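## Task

Shut down the bench following the run record. M06 (black assay plate, deck spot N3) is DISCARD; M09 (white assay plate, deck spot N2) is STORE. Check that M09's lid is seated and pressed fully down, then set M09 into cooler CD's drawer, lying flat within the locators of one slot, oriented so its long edge runs across the drawer. Close CD's drawer completely; its lamp stays lit until the drawer is shut. Put M06 into the yellow waste bin W1. Press the tip box lid's front edge fully down so the lid latches. Inspect tip rack TR from close range: if it has no tips, put it into the blue clean-plastics bin W2; if any tips remain, it must end seated flat within the locators of its home nest H1. Labware may be released once it is wholly inside a bin, and each bin must be standing upright on the bench at the end. Placing any plate not marked DISCARD into a bin fails the job. Plates absent from the record must be left exactly as found. CD's housing must finish no more than about a finger's width from its starting spot, neither rotated nor tilted. The tip box must finish level on the bench mat with its insert clicked home. Nothing counts if only the gripper is holding it in place: release everything and move the arm away (resting on DONE or its housing is acceptable), then push the green DONE key once until it catches, which ends the job. If anything you were required to change is still wrong, do not press DONE; leaving it unpressed is the better outcome.

## Robot and tools

Robot: one arm (the big_yam model) with six revolute joints and a two-finger parallel gripper; one command number drives both fingers together. Joint order, used in every command row and every per-joint list in results: waist (joint1), shoulder (joint2), elbow (joint3), wrist pitch (joint4), wrist yaw (joint5), wrist roll (joint6), then the gripper. Stated joint ranges in radians: waist -2.880..2.880, shoulder 0.000..3.142, elbow 0.000..3.019, wrist pitch -1.693..1.571, wrist yaw -1.571..1.571, wrist roll -2.094..2.094. Real ends may differ by up to 0.019 rad.

Frames: the scene frame has its origin on the tabletop under the arm base, +z up, +y to the left when facing along +x. The base may be slightly tilted. The URDF link pinch sits midway between the finger pads about 1 cm behind the tips; fingers point along its +z and close along its y. wrist_camera_optical is +z forward, +x image-right, +y image-down.

Stations: TB4 is the tip box, located between DONE and W2; TR looks alike. CD, the tip box and both bins are loose on the bench. DONE is a green key that must be pushed until it catches. Loose items may occasionally be nudged by an outside push.

execute_actions(actions): a list of actions run in sequence. Each action is a table of up to 15 rows; each row lasts one control step (1/30 s), and a short table repeats its final row for the remaining steps. A row has 7 numbers in [-1, 1]: six joint values then the gripper opening. The joint values are offsets, not poses: they are measured from the joint angles at the start of that action (for a call's first action, the angles last reported in this scene), not from the previous row. They are scaled: 1.0 equals 1.264 rad waist, 1.32 shoulder, 1.276 elbow, 1.83 wrist pitch, 1.686 wrist yaw, 2.022 wrist roll. The opening is absolute: +1 fully open, -1 closed. Optionally six more numbers 0..1 follow: per-joint stiffness multipliers that persist until changed. An action asking a joint to exceed its range end by more than 0.019 rad is refused; if the first action fails this or any action is malformed, the whole call does nothing. An empty list just returns state and images.

move(target, speed, blocking): target is one row like above (7 numbers, optional 6 stiffness), with joint offsets measured from the Joint positions of the latest result showing them, not from where the arm is when the move begins. All joints follow synchronized paths, so the hand traces a curve; paths last 0.5 to 10 s. speed is the top rate in rad/s of the joint with the longest travel, 0.01 to 2, default 0.5. Finger values are sent at the start. Paths ignore obstacles; faster moves and targets set deeper past a contact hit and press harder. blocking=false returns after 0.5 s while motion continues; further moves or execute_actions are refused until a result shows it ended (use wait or stop). The extra line reports the ending (done, off_target, moving, held, fault), limits=held or none, and the joint farthest from target.

wait(seconds): 0 to 10; holds the last command and returns early if a running move ends. stop(): brakes a running move; needs braking room; fingers keep moving. zoom_image(camera, region): camera is cam_head_left, cam_head_right, cam_high, cam_low or cam_wrist; region is [x0, y0, x1, y1] in that camera's pixels (images 896x504, top-left origin), at most 504x504. Use it to check TR for tips up close. read_manual(section) returns licence texts only. finished_scene(scene) ends the given scene irreversibly and reports success.

Results: Joint positions and Joint velocities list the six joints (rad, rad/s) plus the finger-pad gap (m; 0.094 open). Joint targets shows what joints are currently driven toward and may drift on its own. grip_measured is the measured opening on the command scale. "joint sent to its limit" means a joint was clamped at its end; its absence does not prove more room. "joint command not followed" means the clearance check altered targets. MOTOR HOT warns at 85 °C; OVER-TEMPERATURE FAULT at 100 °C drops the arm. FAULT lines mean a stop.

Motion notes: each step the target is held within a lead of the measured angle (0.264 waist, 0.32 shoulder, 0.276 elbow, 0.33 pitch, 0.186 yaw, 0.522 roll rad), and targets that would shift the gripper over 70 mm are scaled back, so big changes span several actions; finish unfinished motion in the next action. Zero offsets may let the arm sag; re-command the wanted angles and push further if a joint falls short. Tiny moves of a few mm may not move the hand.

Gripping: command an opening about 0.03 under grip_measured for a firm hold, less for lighter. Readings may be off by about 1 mm throughout a scene. Finger force tops out around 50-62 N per pad, lower on thin parts.

Avoid: dropping or slamming items, hard collisions, shoving CD or the tip box, knocking anything off the table (ends the scene), binning non-DISCARD plates, disturbing unlisted plates, and holding heavy loads while idle.

Each tool is called after "Request:" as name(argument=value, ...) on one line, values as JSON.

## Session

Request:
execute_actions(actions=[])

Scene clock: 0.00 s.
grip_measured=+1.000
Joint names: [waist, shoulder, elbow, wrist pitch, wrist yaw, wrist roll]
Joint positions: [-1.452  1.617  1.035 -0.951 -0.283 -1.357  0.094]
Joint velocities: [-0.005 -0.015 -0.007 -0.017  0.037 -0.081  0.   ]
Joint targets: [-1.451 1.625 1.049 -0.951 -0.283 -1.357]
Joint stiffness scale: [1. 1. 1. 1. 1. 1.]

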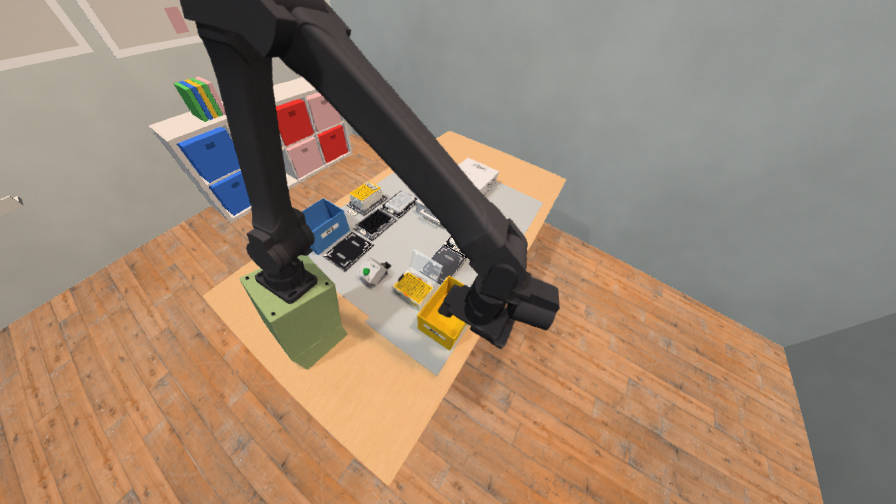

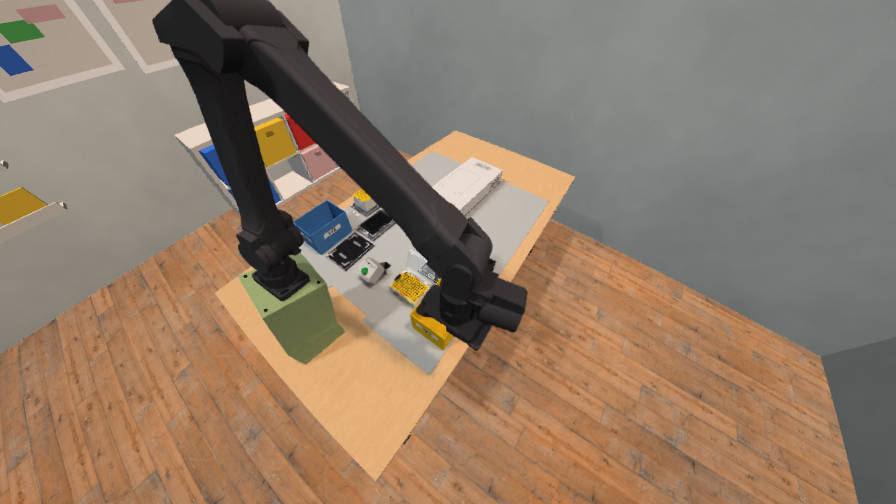

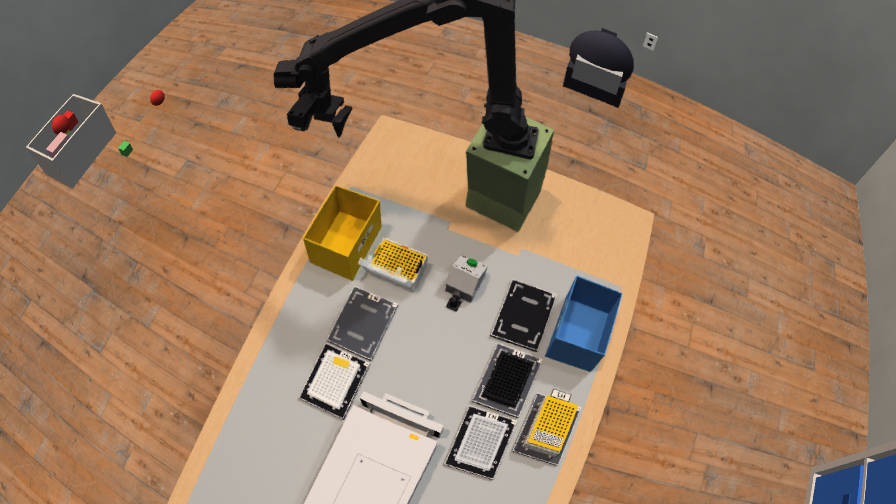

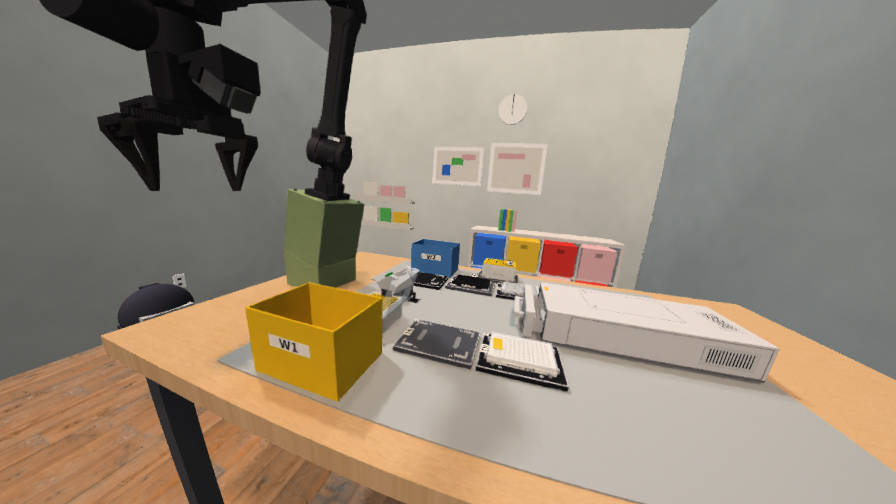

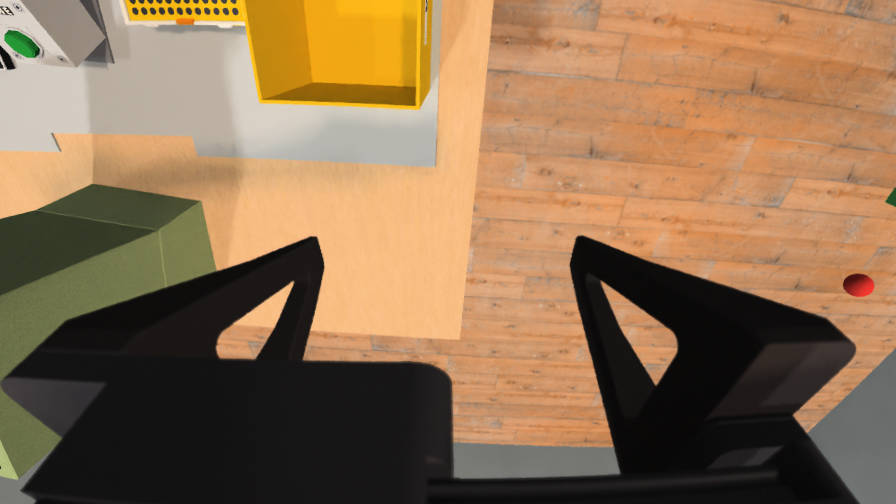

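Request:
zoom_image(camera="cam_high", region=[290,230,470,440])

Request:
zoom_image(camera="cam_high", region=[430,270,630,490])

Request:
zoom_image(camera="cam_low", region=[380,240,600,400])

Region (290, 230, 470, 440) of cam_high's 896x504 image, scaled by 2.400, with more detail than that image has; it fills the left 432 columns of this view, and the rest is white.

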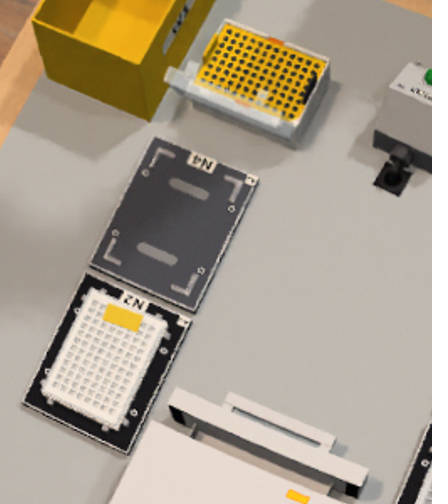

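Region (430, 270, 630, 490) of cam_high's 896x504 image, scaled by 2.291, with more detail than that image has; it fills the left 458 columns of this view, and the rest is white.

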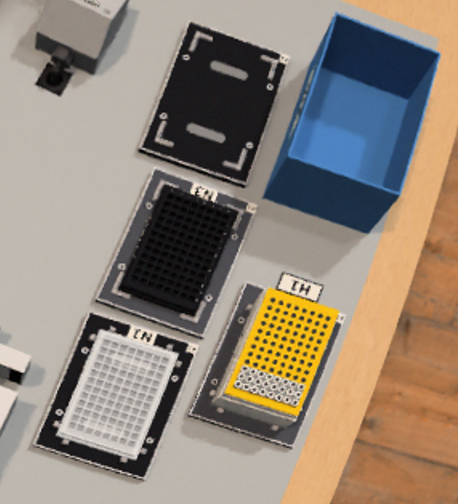

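Region (380, 240, 600, 400) of cam_low's 896x504 image, scaled by 2.291, with more detail than that image has; it fills the top 367 rows of this view, and the rest is white.

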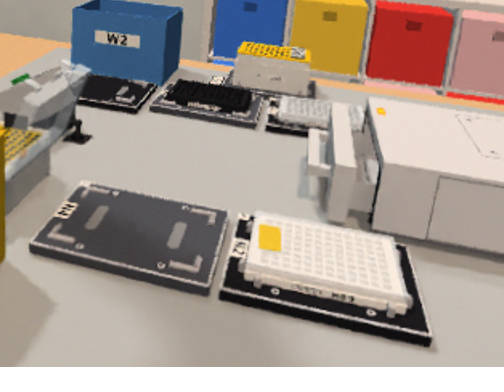

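Request:
move(target=[1,0.358,0.318,0.14,0.15,-0.11,0.2], speed=0.7)

Scene clock: 13.73 s.
grip_measured=+0.203
Joint names: [waist, shoulder, elbow, wrist pitch, wrist yaw, wrist roll]
Joint positions: [-0.184  2.064  1.411 -0.71  -0.033 -1.565  0.057]
Joint velocities: [ 0.005 -0.015 -0.002 -0.002 -0.037  0.022 -0.001]
Joint targets: [-0.188 2.090 1.441 -0.695 -0.030 -1.580]
Joint stiffness scale: [1. 1. 1. 1. 1. 1.]
move: off_target; limits=none; farthest joint: the elbow, 0.029 radians from its target (0.406 radians at the start)

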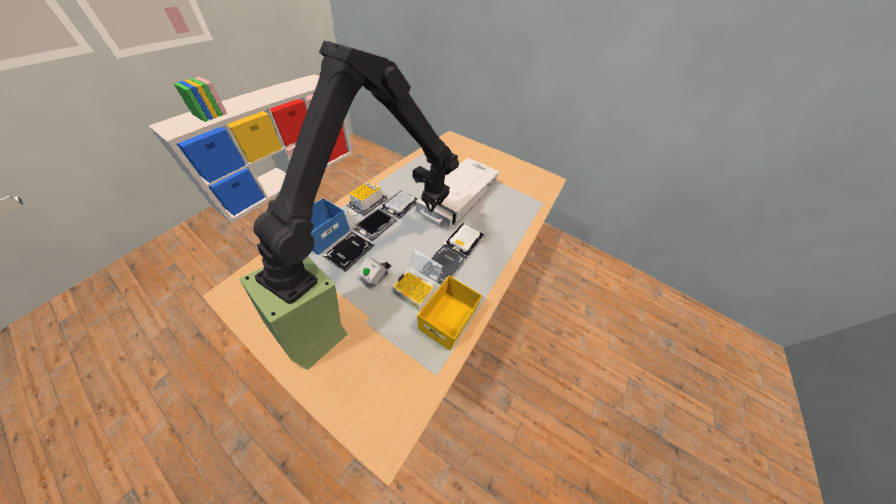

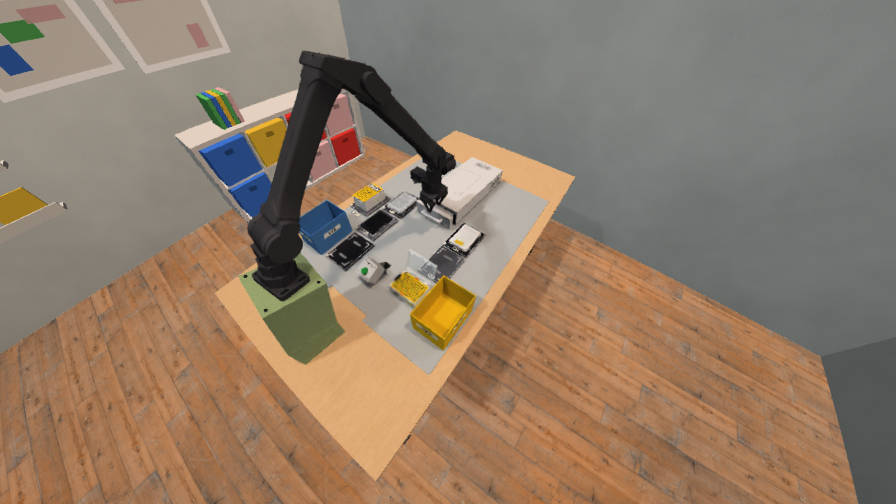

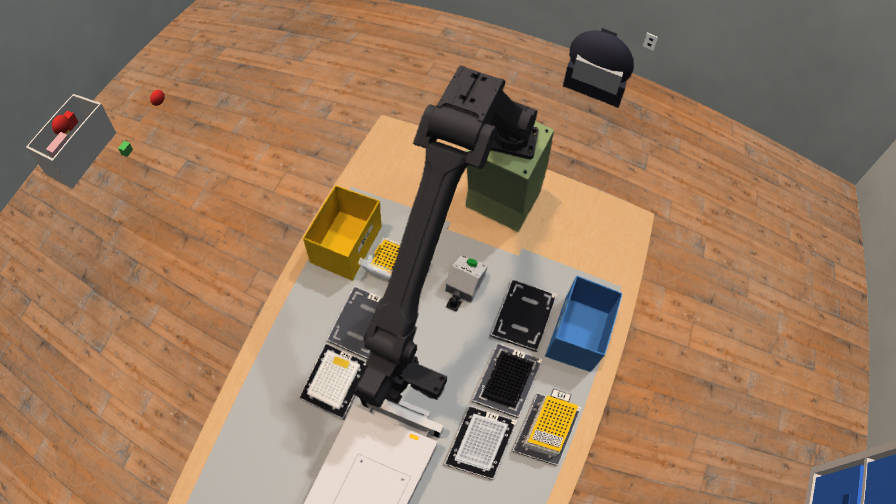

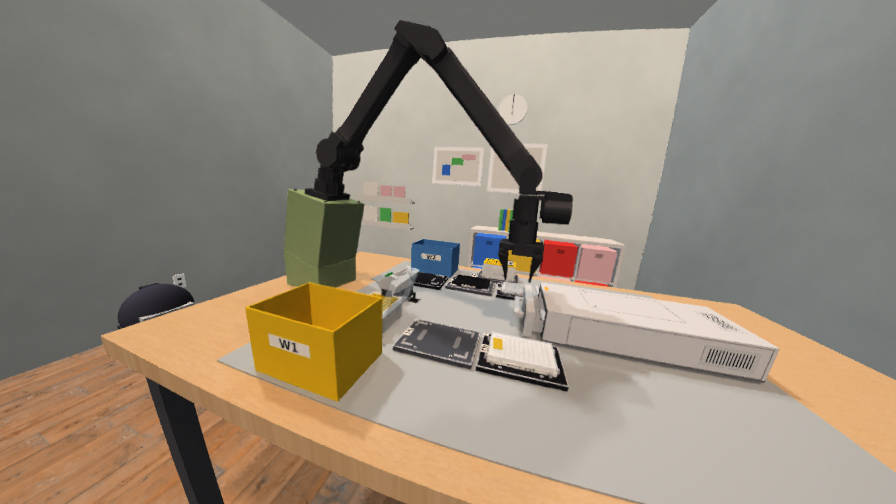

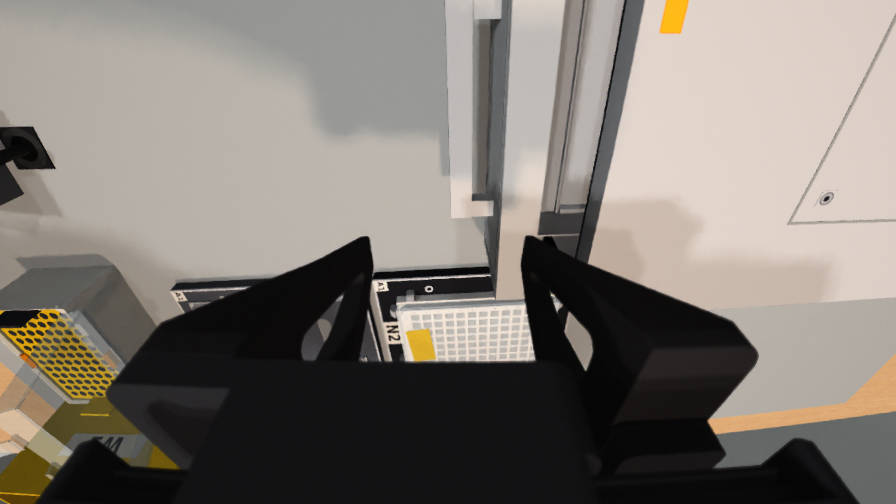

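Request:
move(target=[0.044,0.105,0.148,-0.038,0,0.012,-0.28], speed=0.25)

Scene clock: 20.93 s.
grip_measured=-0.277
Joint names: [waist, shoulder, elbow, wrist pitch, wrist yaw, wrist roll]
Joint positions: [-0.134  2.172  1.567 -0.763 -0.033 -1.556  0.034]
Joint velocities: [ 0.005 -0.005 -0.007  0.017 -0.081 -0.051  0.001]
Joint targets: [-0.129 2.202 1.600 -0.779 -0.033 -1.541]
Joint stiffness scale: [1. 1. 1. 1. 1. 1.]
move: off_target; limits=none; farthest joint: the elbow, 0.032 radians from its target (0.188 radians at the start)

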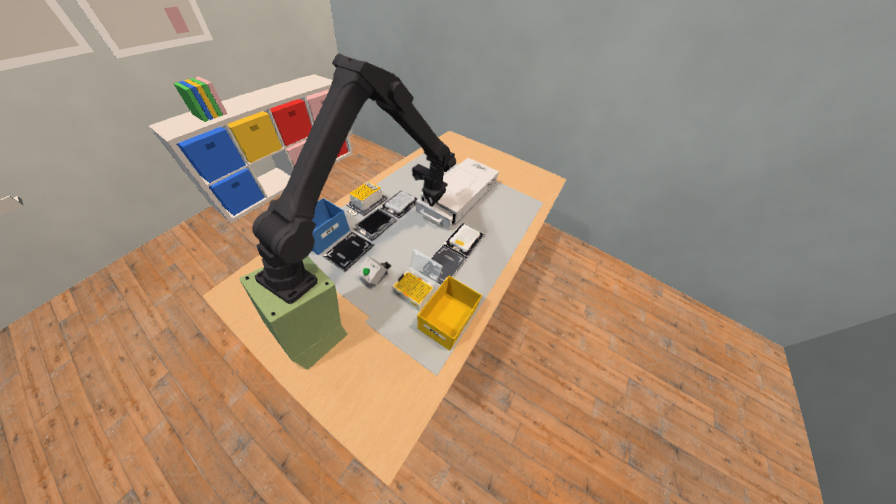

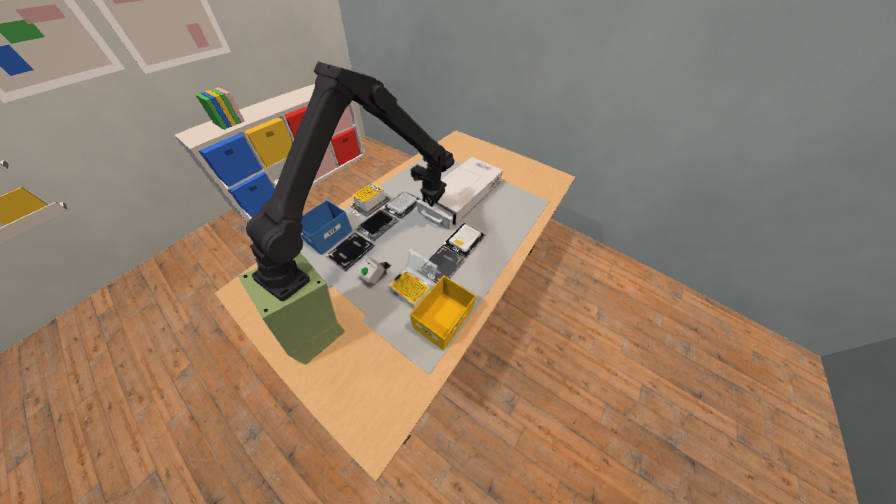

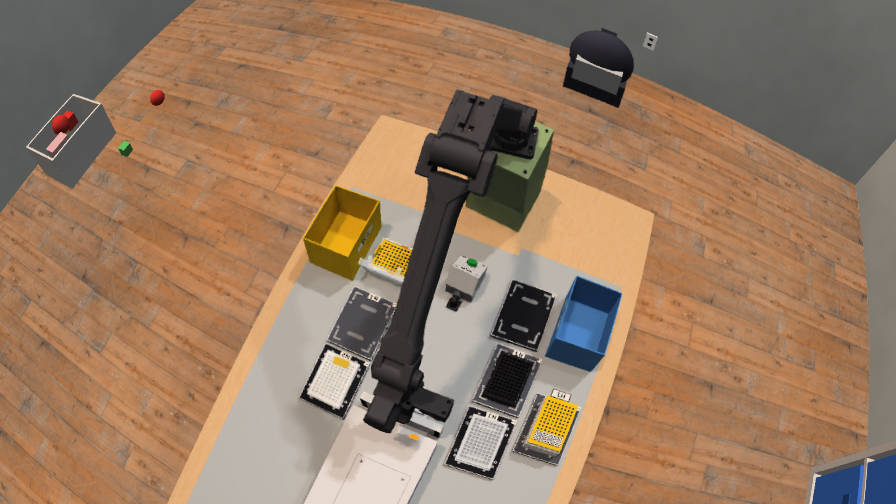

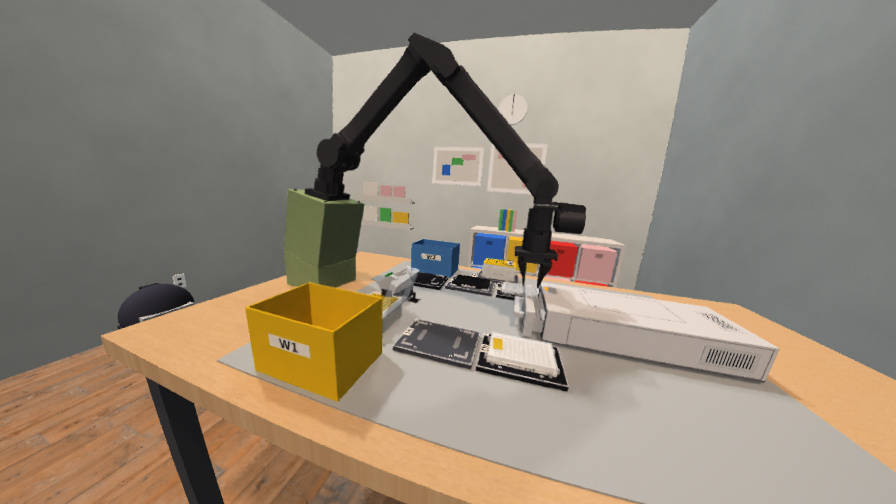

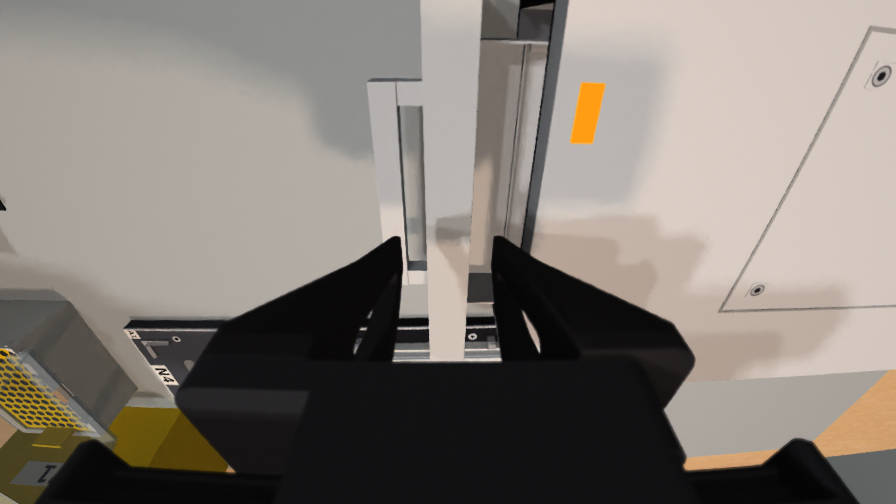

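Request:
move(target=[0,0.072,0.04,0.034,0,0,-0.4], speed=0.1)

Request:
zoom_image(camera="cam_low", region=[480,230,600,350])

Scene clock: 26.43 s.
grip_measured=-0.397
Joint names: [waist, shoulder, elbow, wrist pitch, wrist yaw, wrist roll]
Joint positions: [-0.134  2.235  1.586 -0.718 -0.033 -1.555  0.028]
Joint velocities: [-0.005 -0.015 -0.002 -0.017 -0.007  0.022  0.   ]
Joint targets: [-0.134 2.267 1.618 -0.701 -0.033 -1.556]
Joint stiffness scale: [1. 1. 1. 1. 1. 1.]
move: off_target; limits=none; farthest joint: the shoulder, 0.032 radians from its target (0.095 radians at the start)

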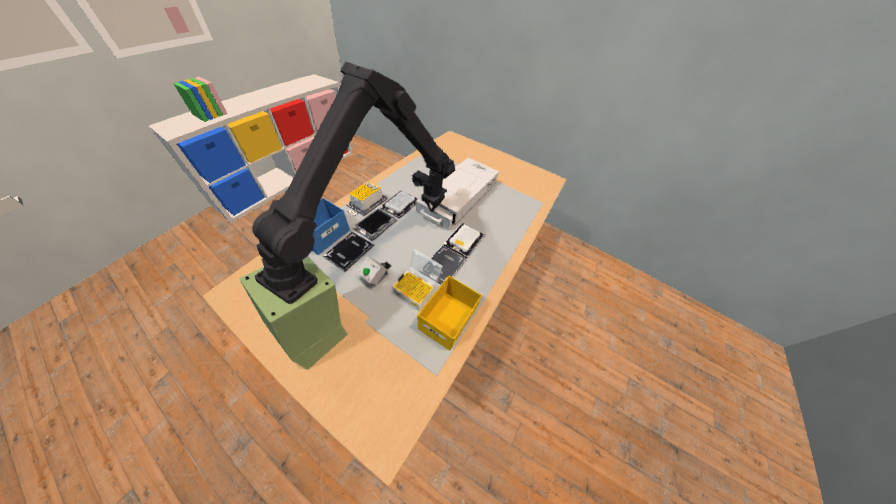

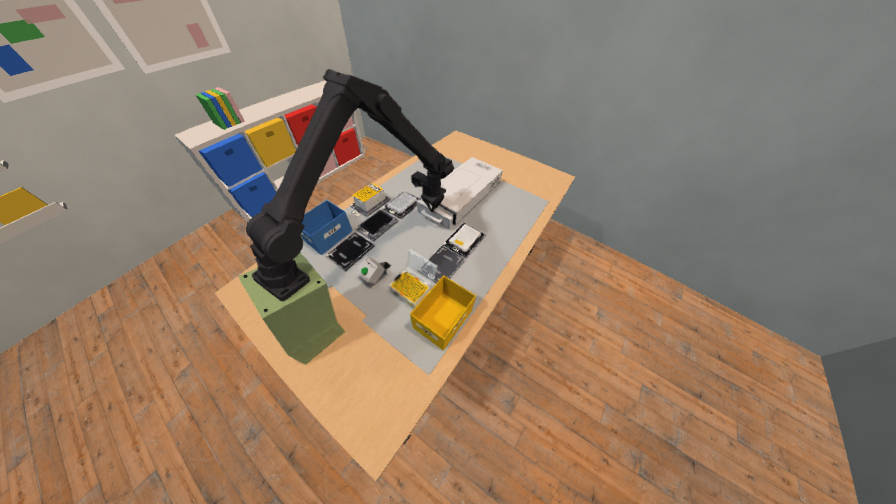

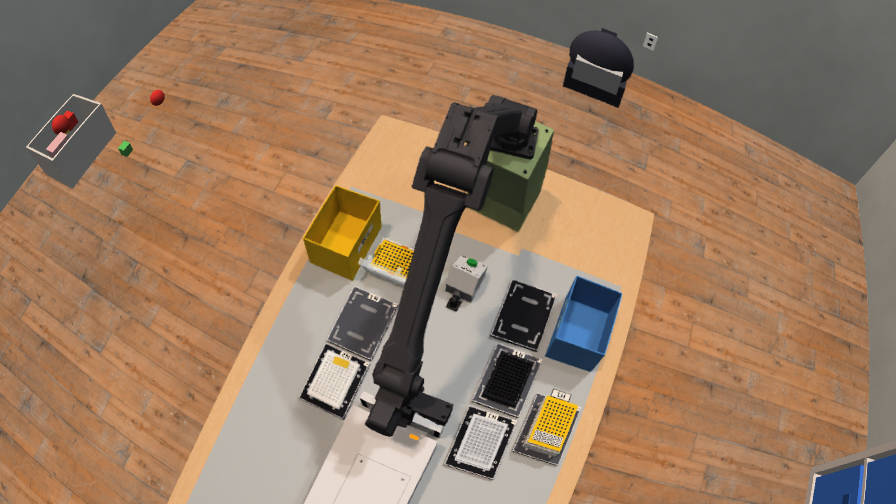

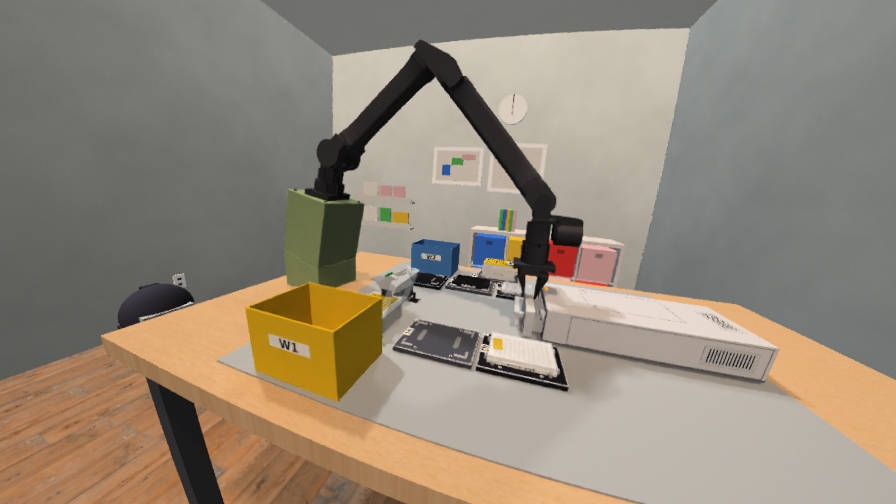

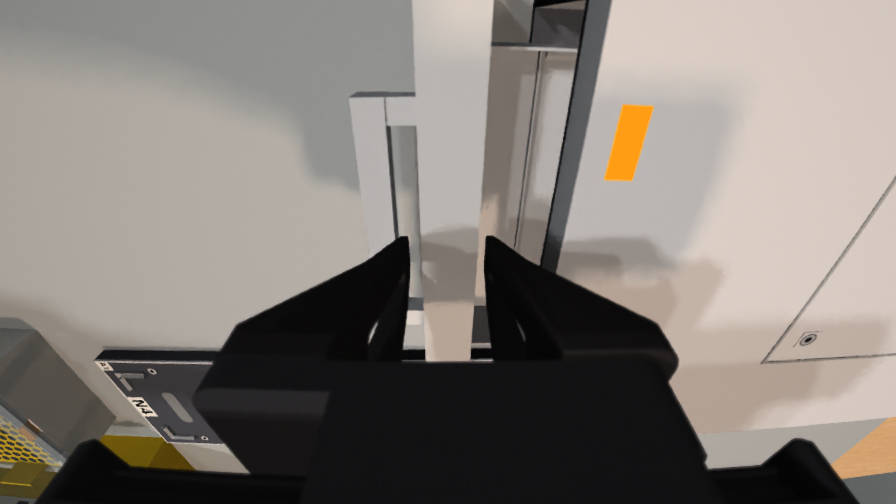

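Region (480, 230, 600, 350) of cam_low's 896x504 image, scaled by 4.200, with more detail than that image has.

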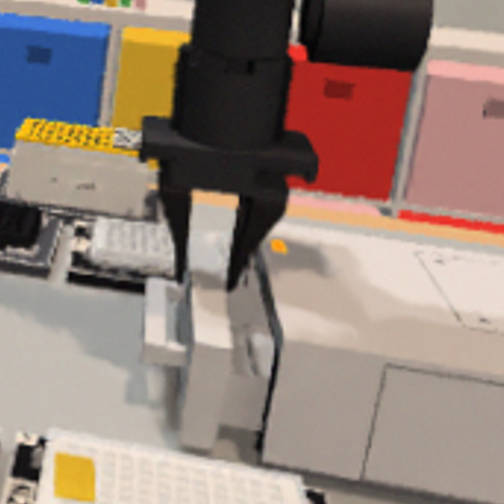

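Request:
move(target=[0,0.04,0.03,0.018,0,0,-0.4], speed=0.08)

Request:
zoom_image(camera="cam_low", region=[480,230,600,350])

Scene clock: 31.30 s.
grip_measured=-0.397
Joint names: [waist, shoulder, elbow, wrist pitch, wrist yaw, wrist roll]
Joint positions: [-0.134  2.255  1.593 -0.702 -0.033 -1.555  0.028]
Joint velocities: [-0.005 -0.015 -0.002 -0.012 -0.037 -0.007 -0.001]
Joint targets: [-0.134 2.288 1.624 -0.685 -0.033 -1.555]
Joint stiffness scale: [1. 1. 1. 1. 1. 1.]
move: off_target; limits=none; farthest joint: the shoulder, 0.033 radians from its target (0.053 radians at the start)

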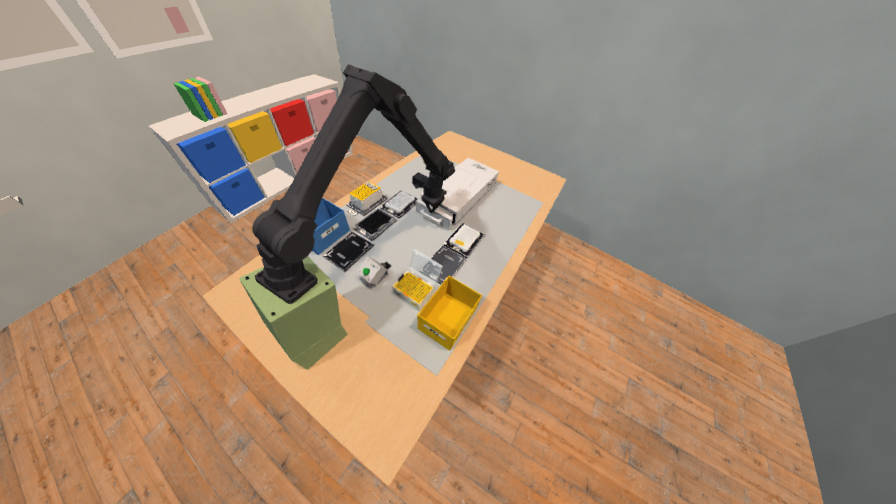

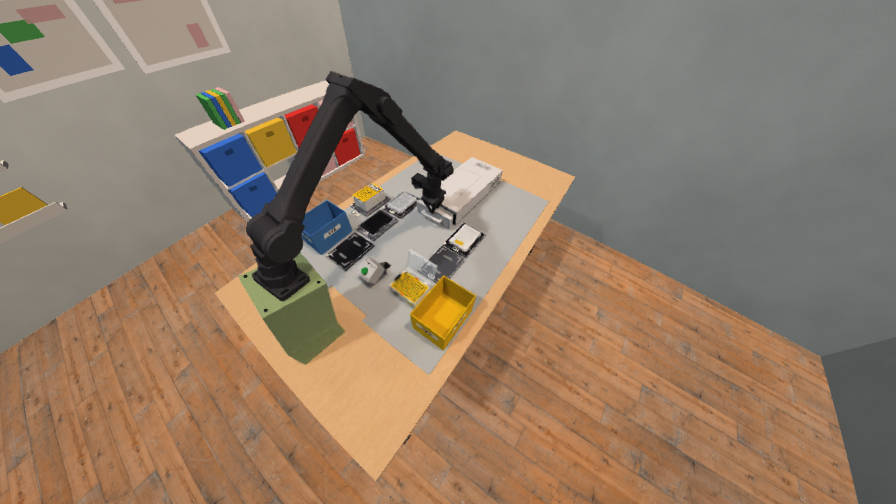

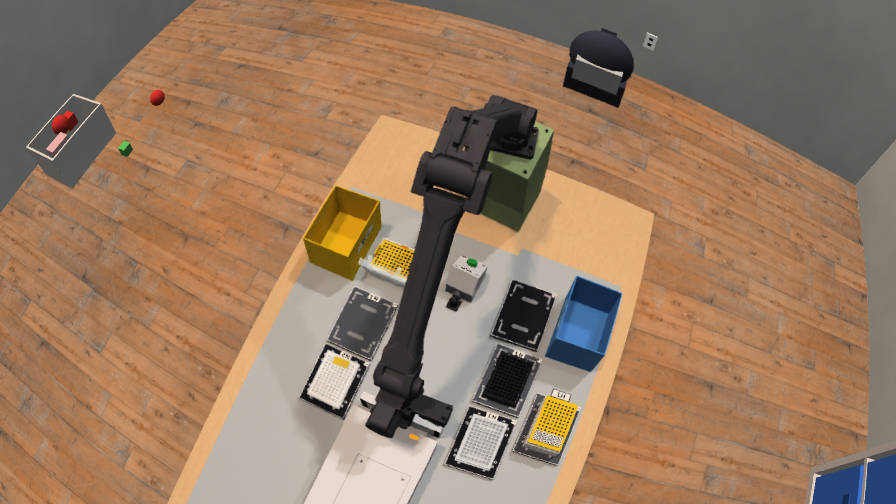

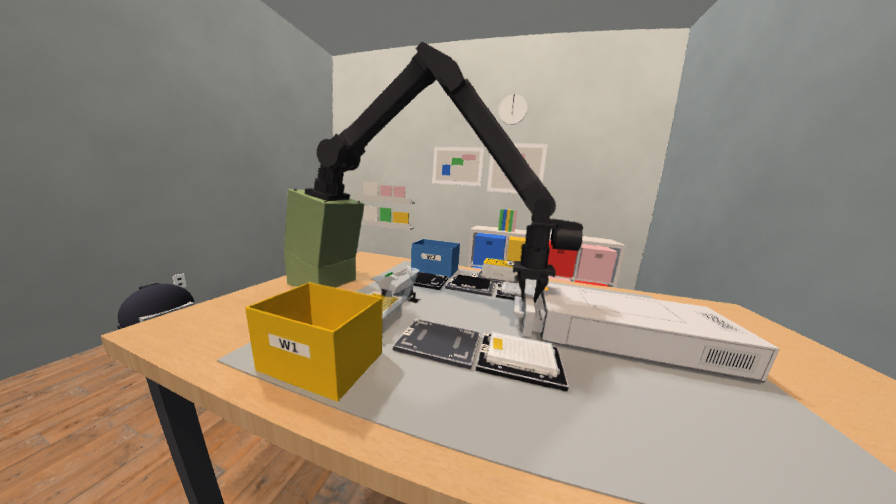

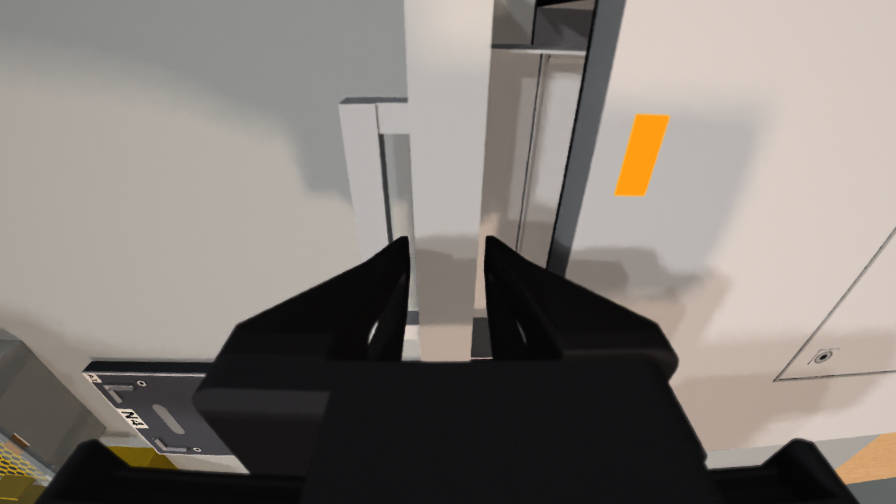

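Region (480, 230, 600, 350) of cam_low's 896x504 image, scaled by 4.200, with more detail than that image has.

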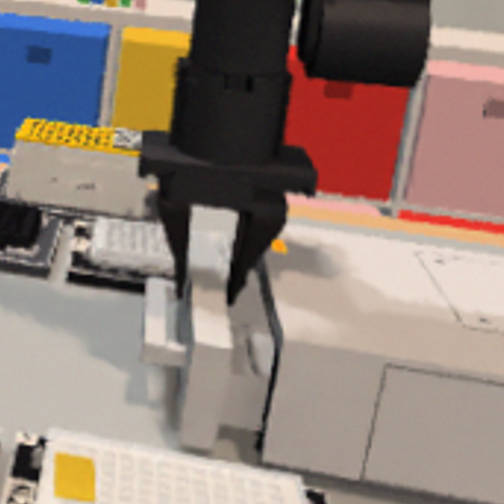

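Request:
move(target=[0,-0.088,-0.227,0.1,0,0,-0.4], speed=0.12)

Scene clock: 39.70 s.
grip_measured=-0.397
Joint names: [waist, shoulder, elbow, wrist pitch, wrist yaw, wrist roll]
Joint positions: [-0.134  2.144  1.319 -0.523 -0.033 -1.555  0.028]
Joint velocities: [-0.015  0.005 -0.017  0.002 -0.051 -0.022 -0.001]
Joint targets: [-0.134 2.139 1.304 -0.519 -0.033 -1.555]
Joint stiffness scale: [1. 1. 1. 1. 1. 1.]
move: done; limits=none; farthest joint: the elbow, 0.016 radians from its target (0.290 radians at the start)

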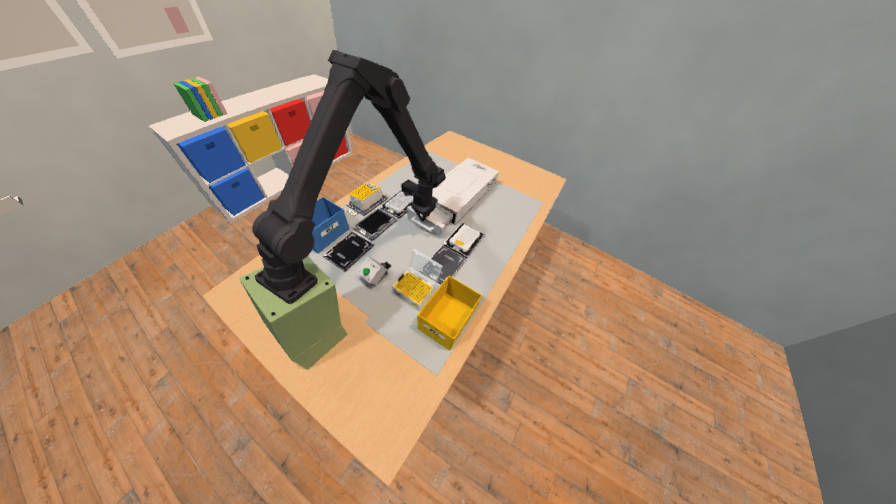

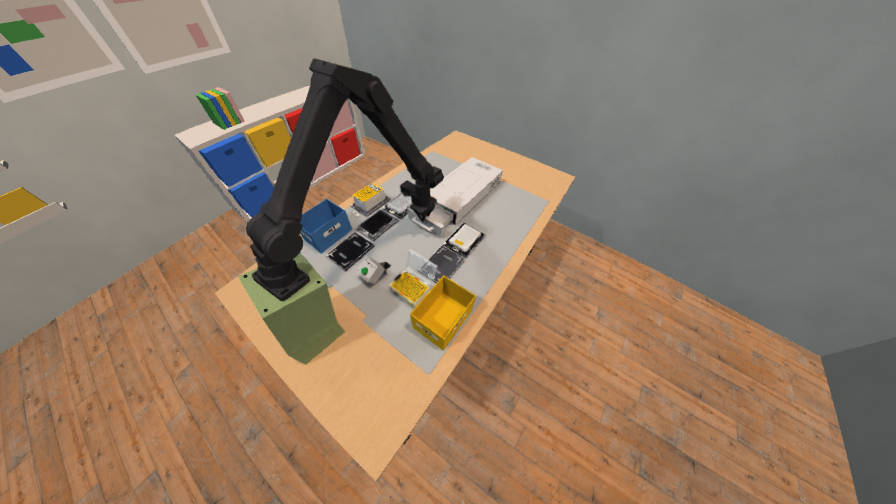

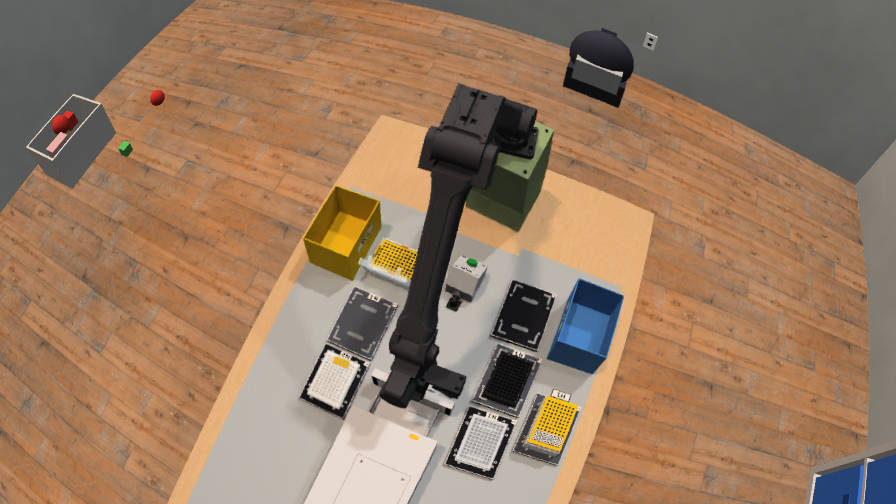

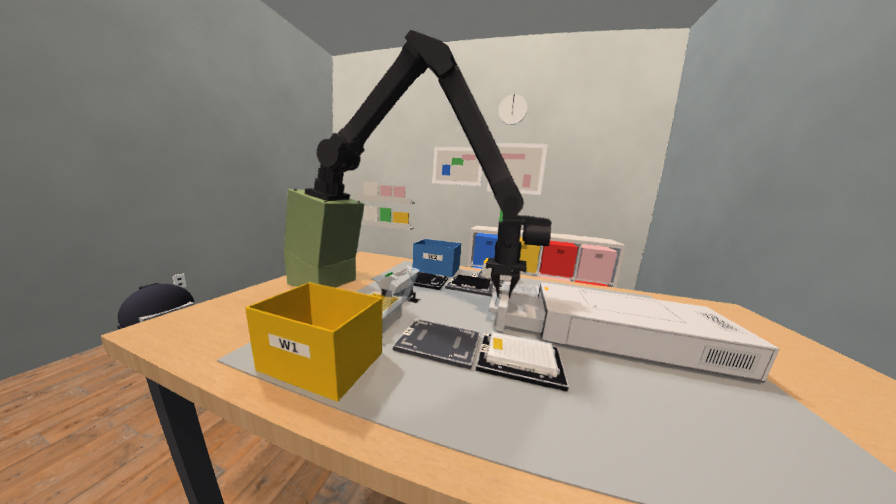

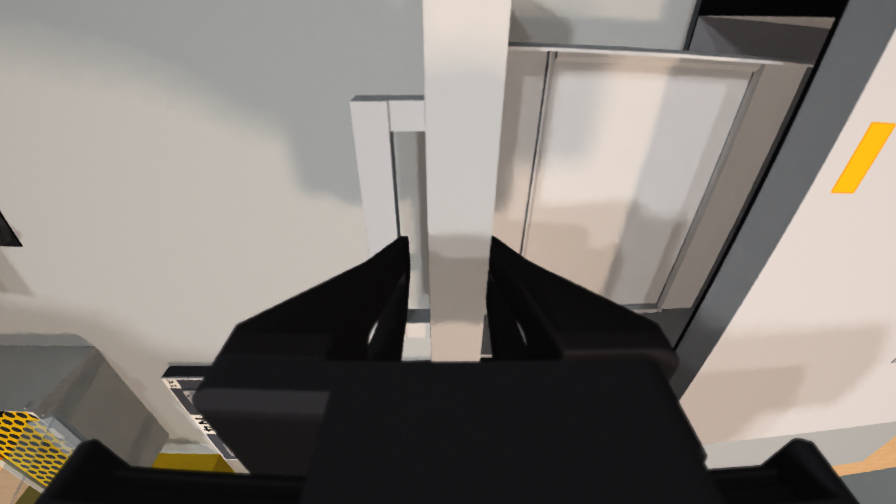

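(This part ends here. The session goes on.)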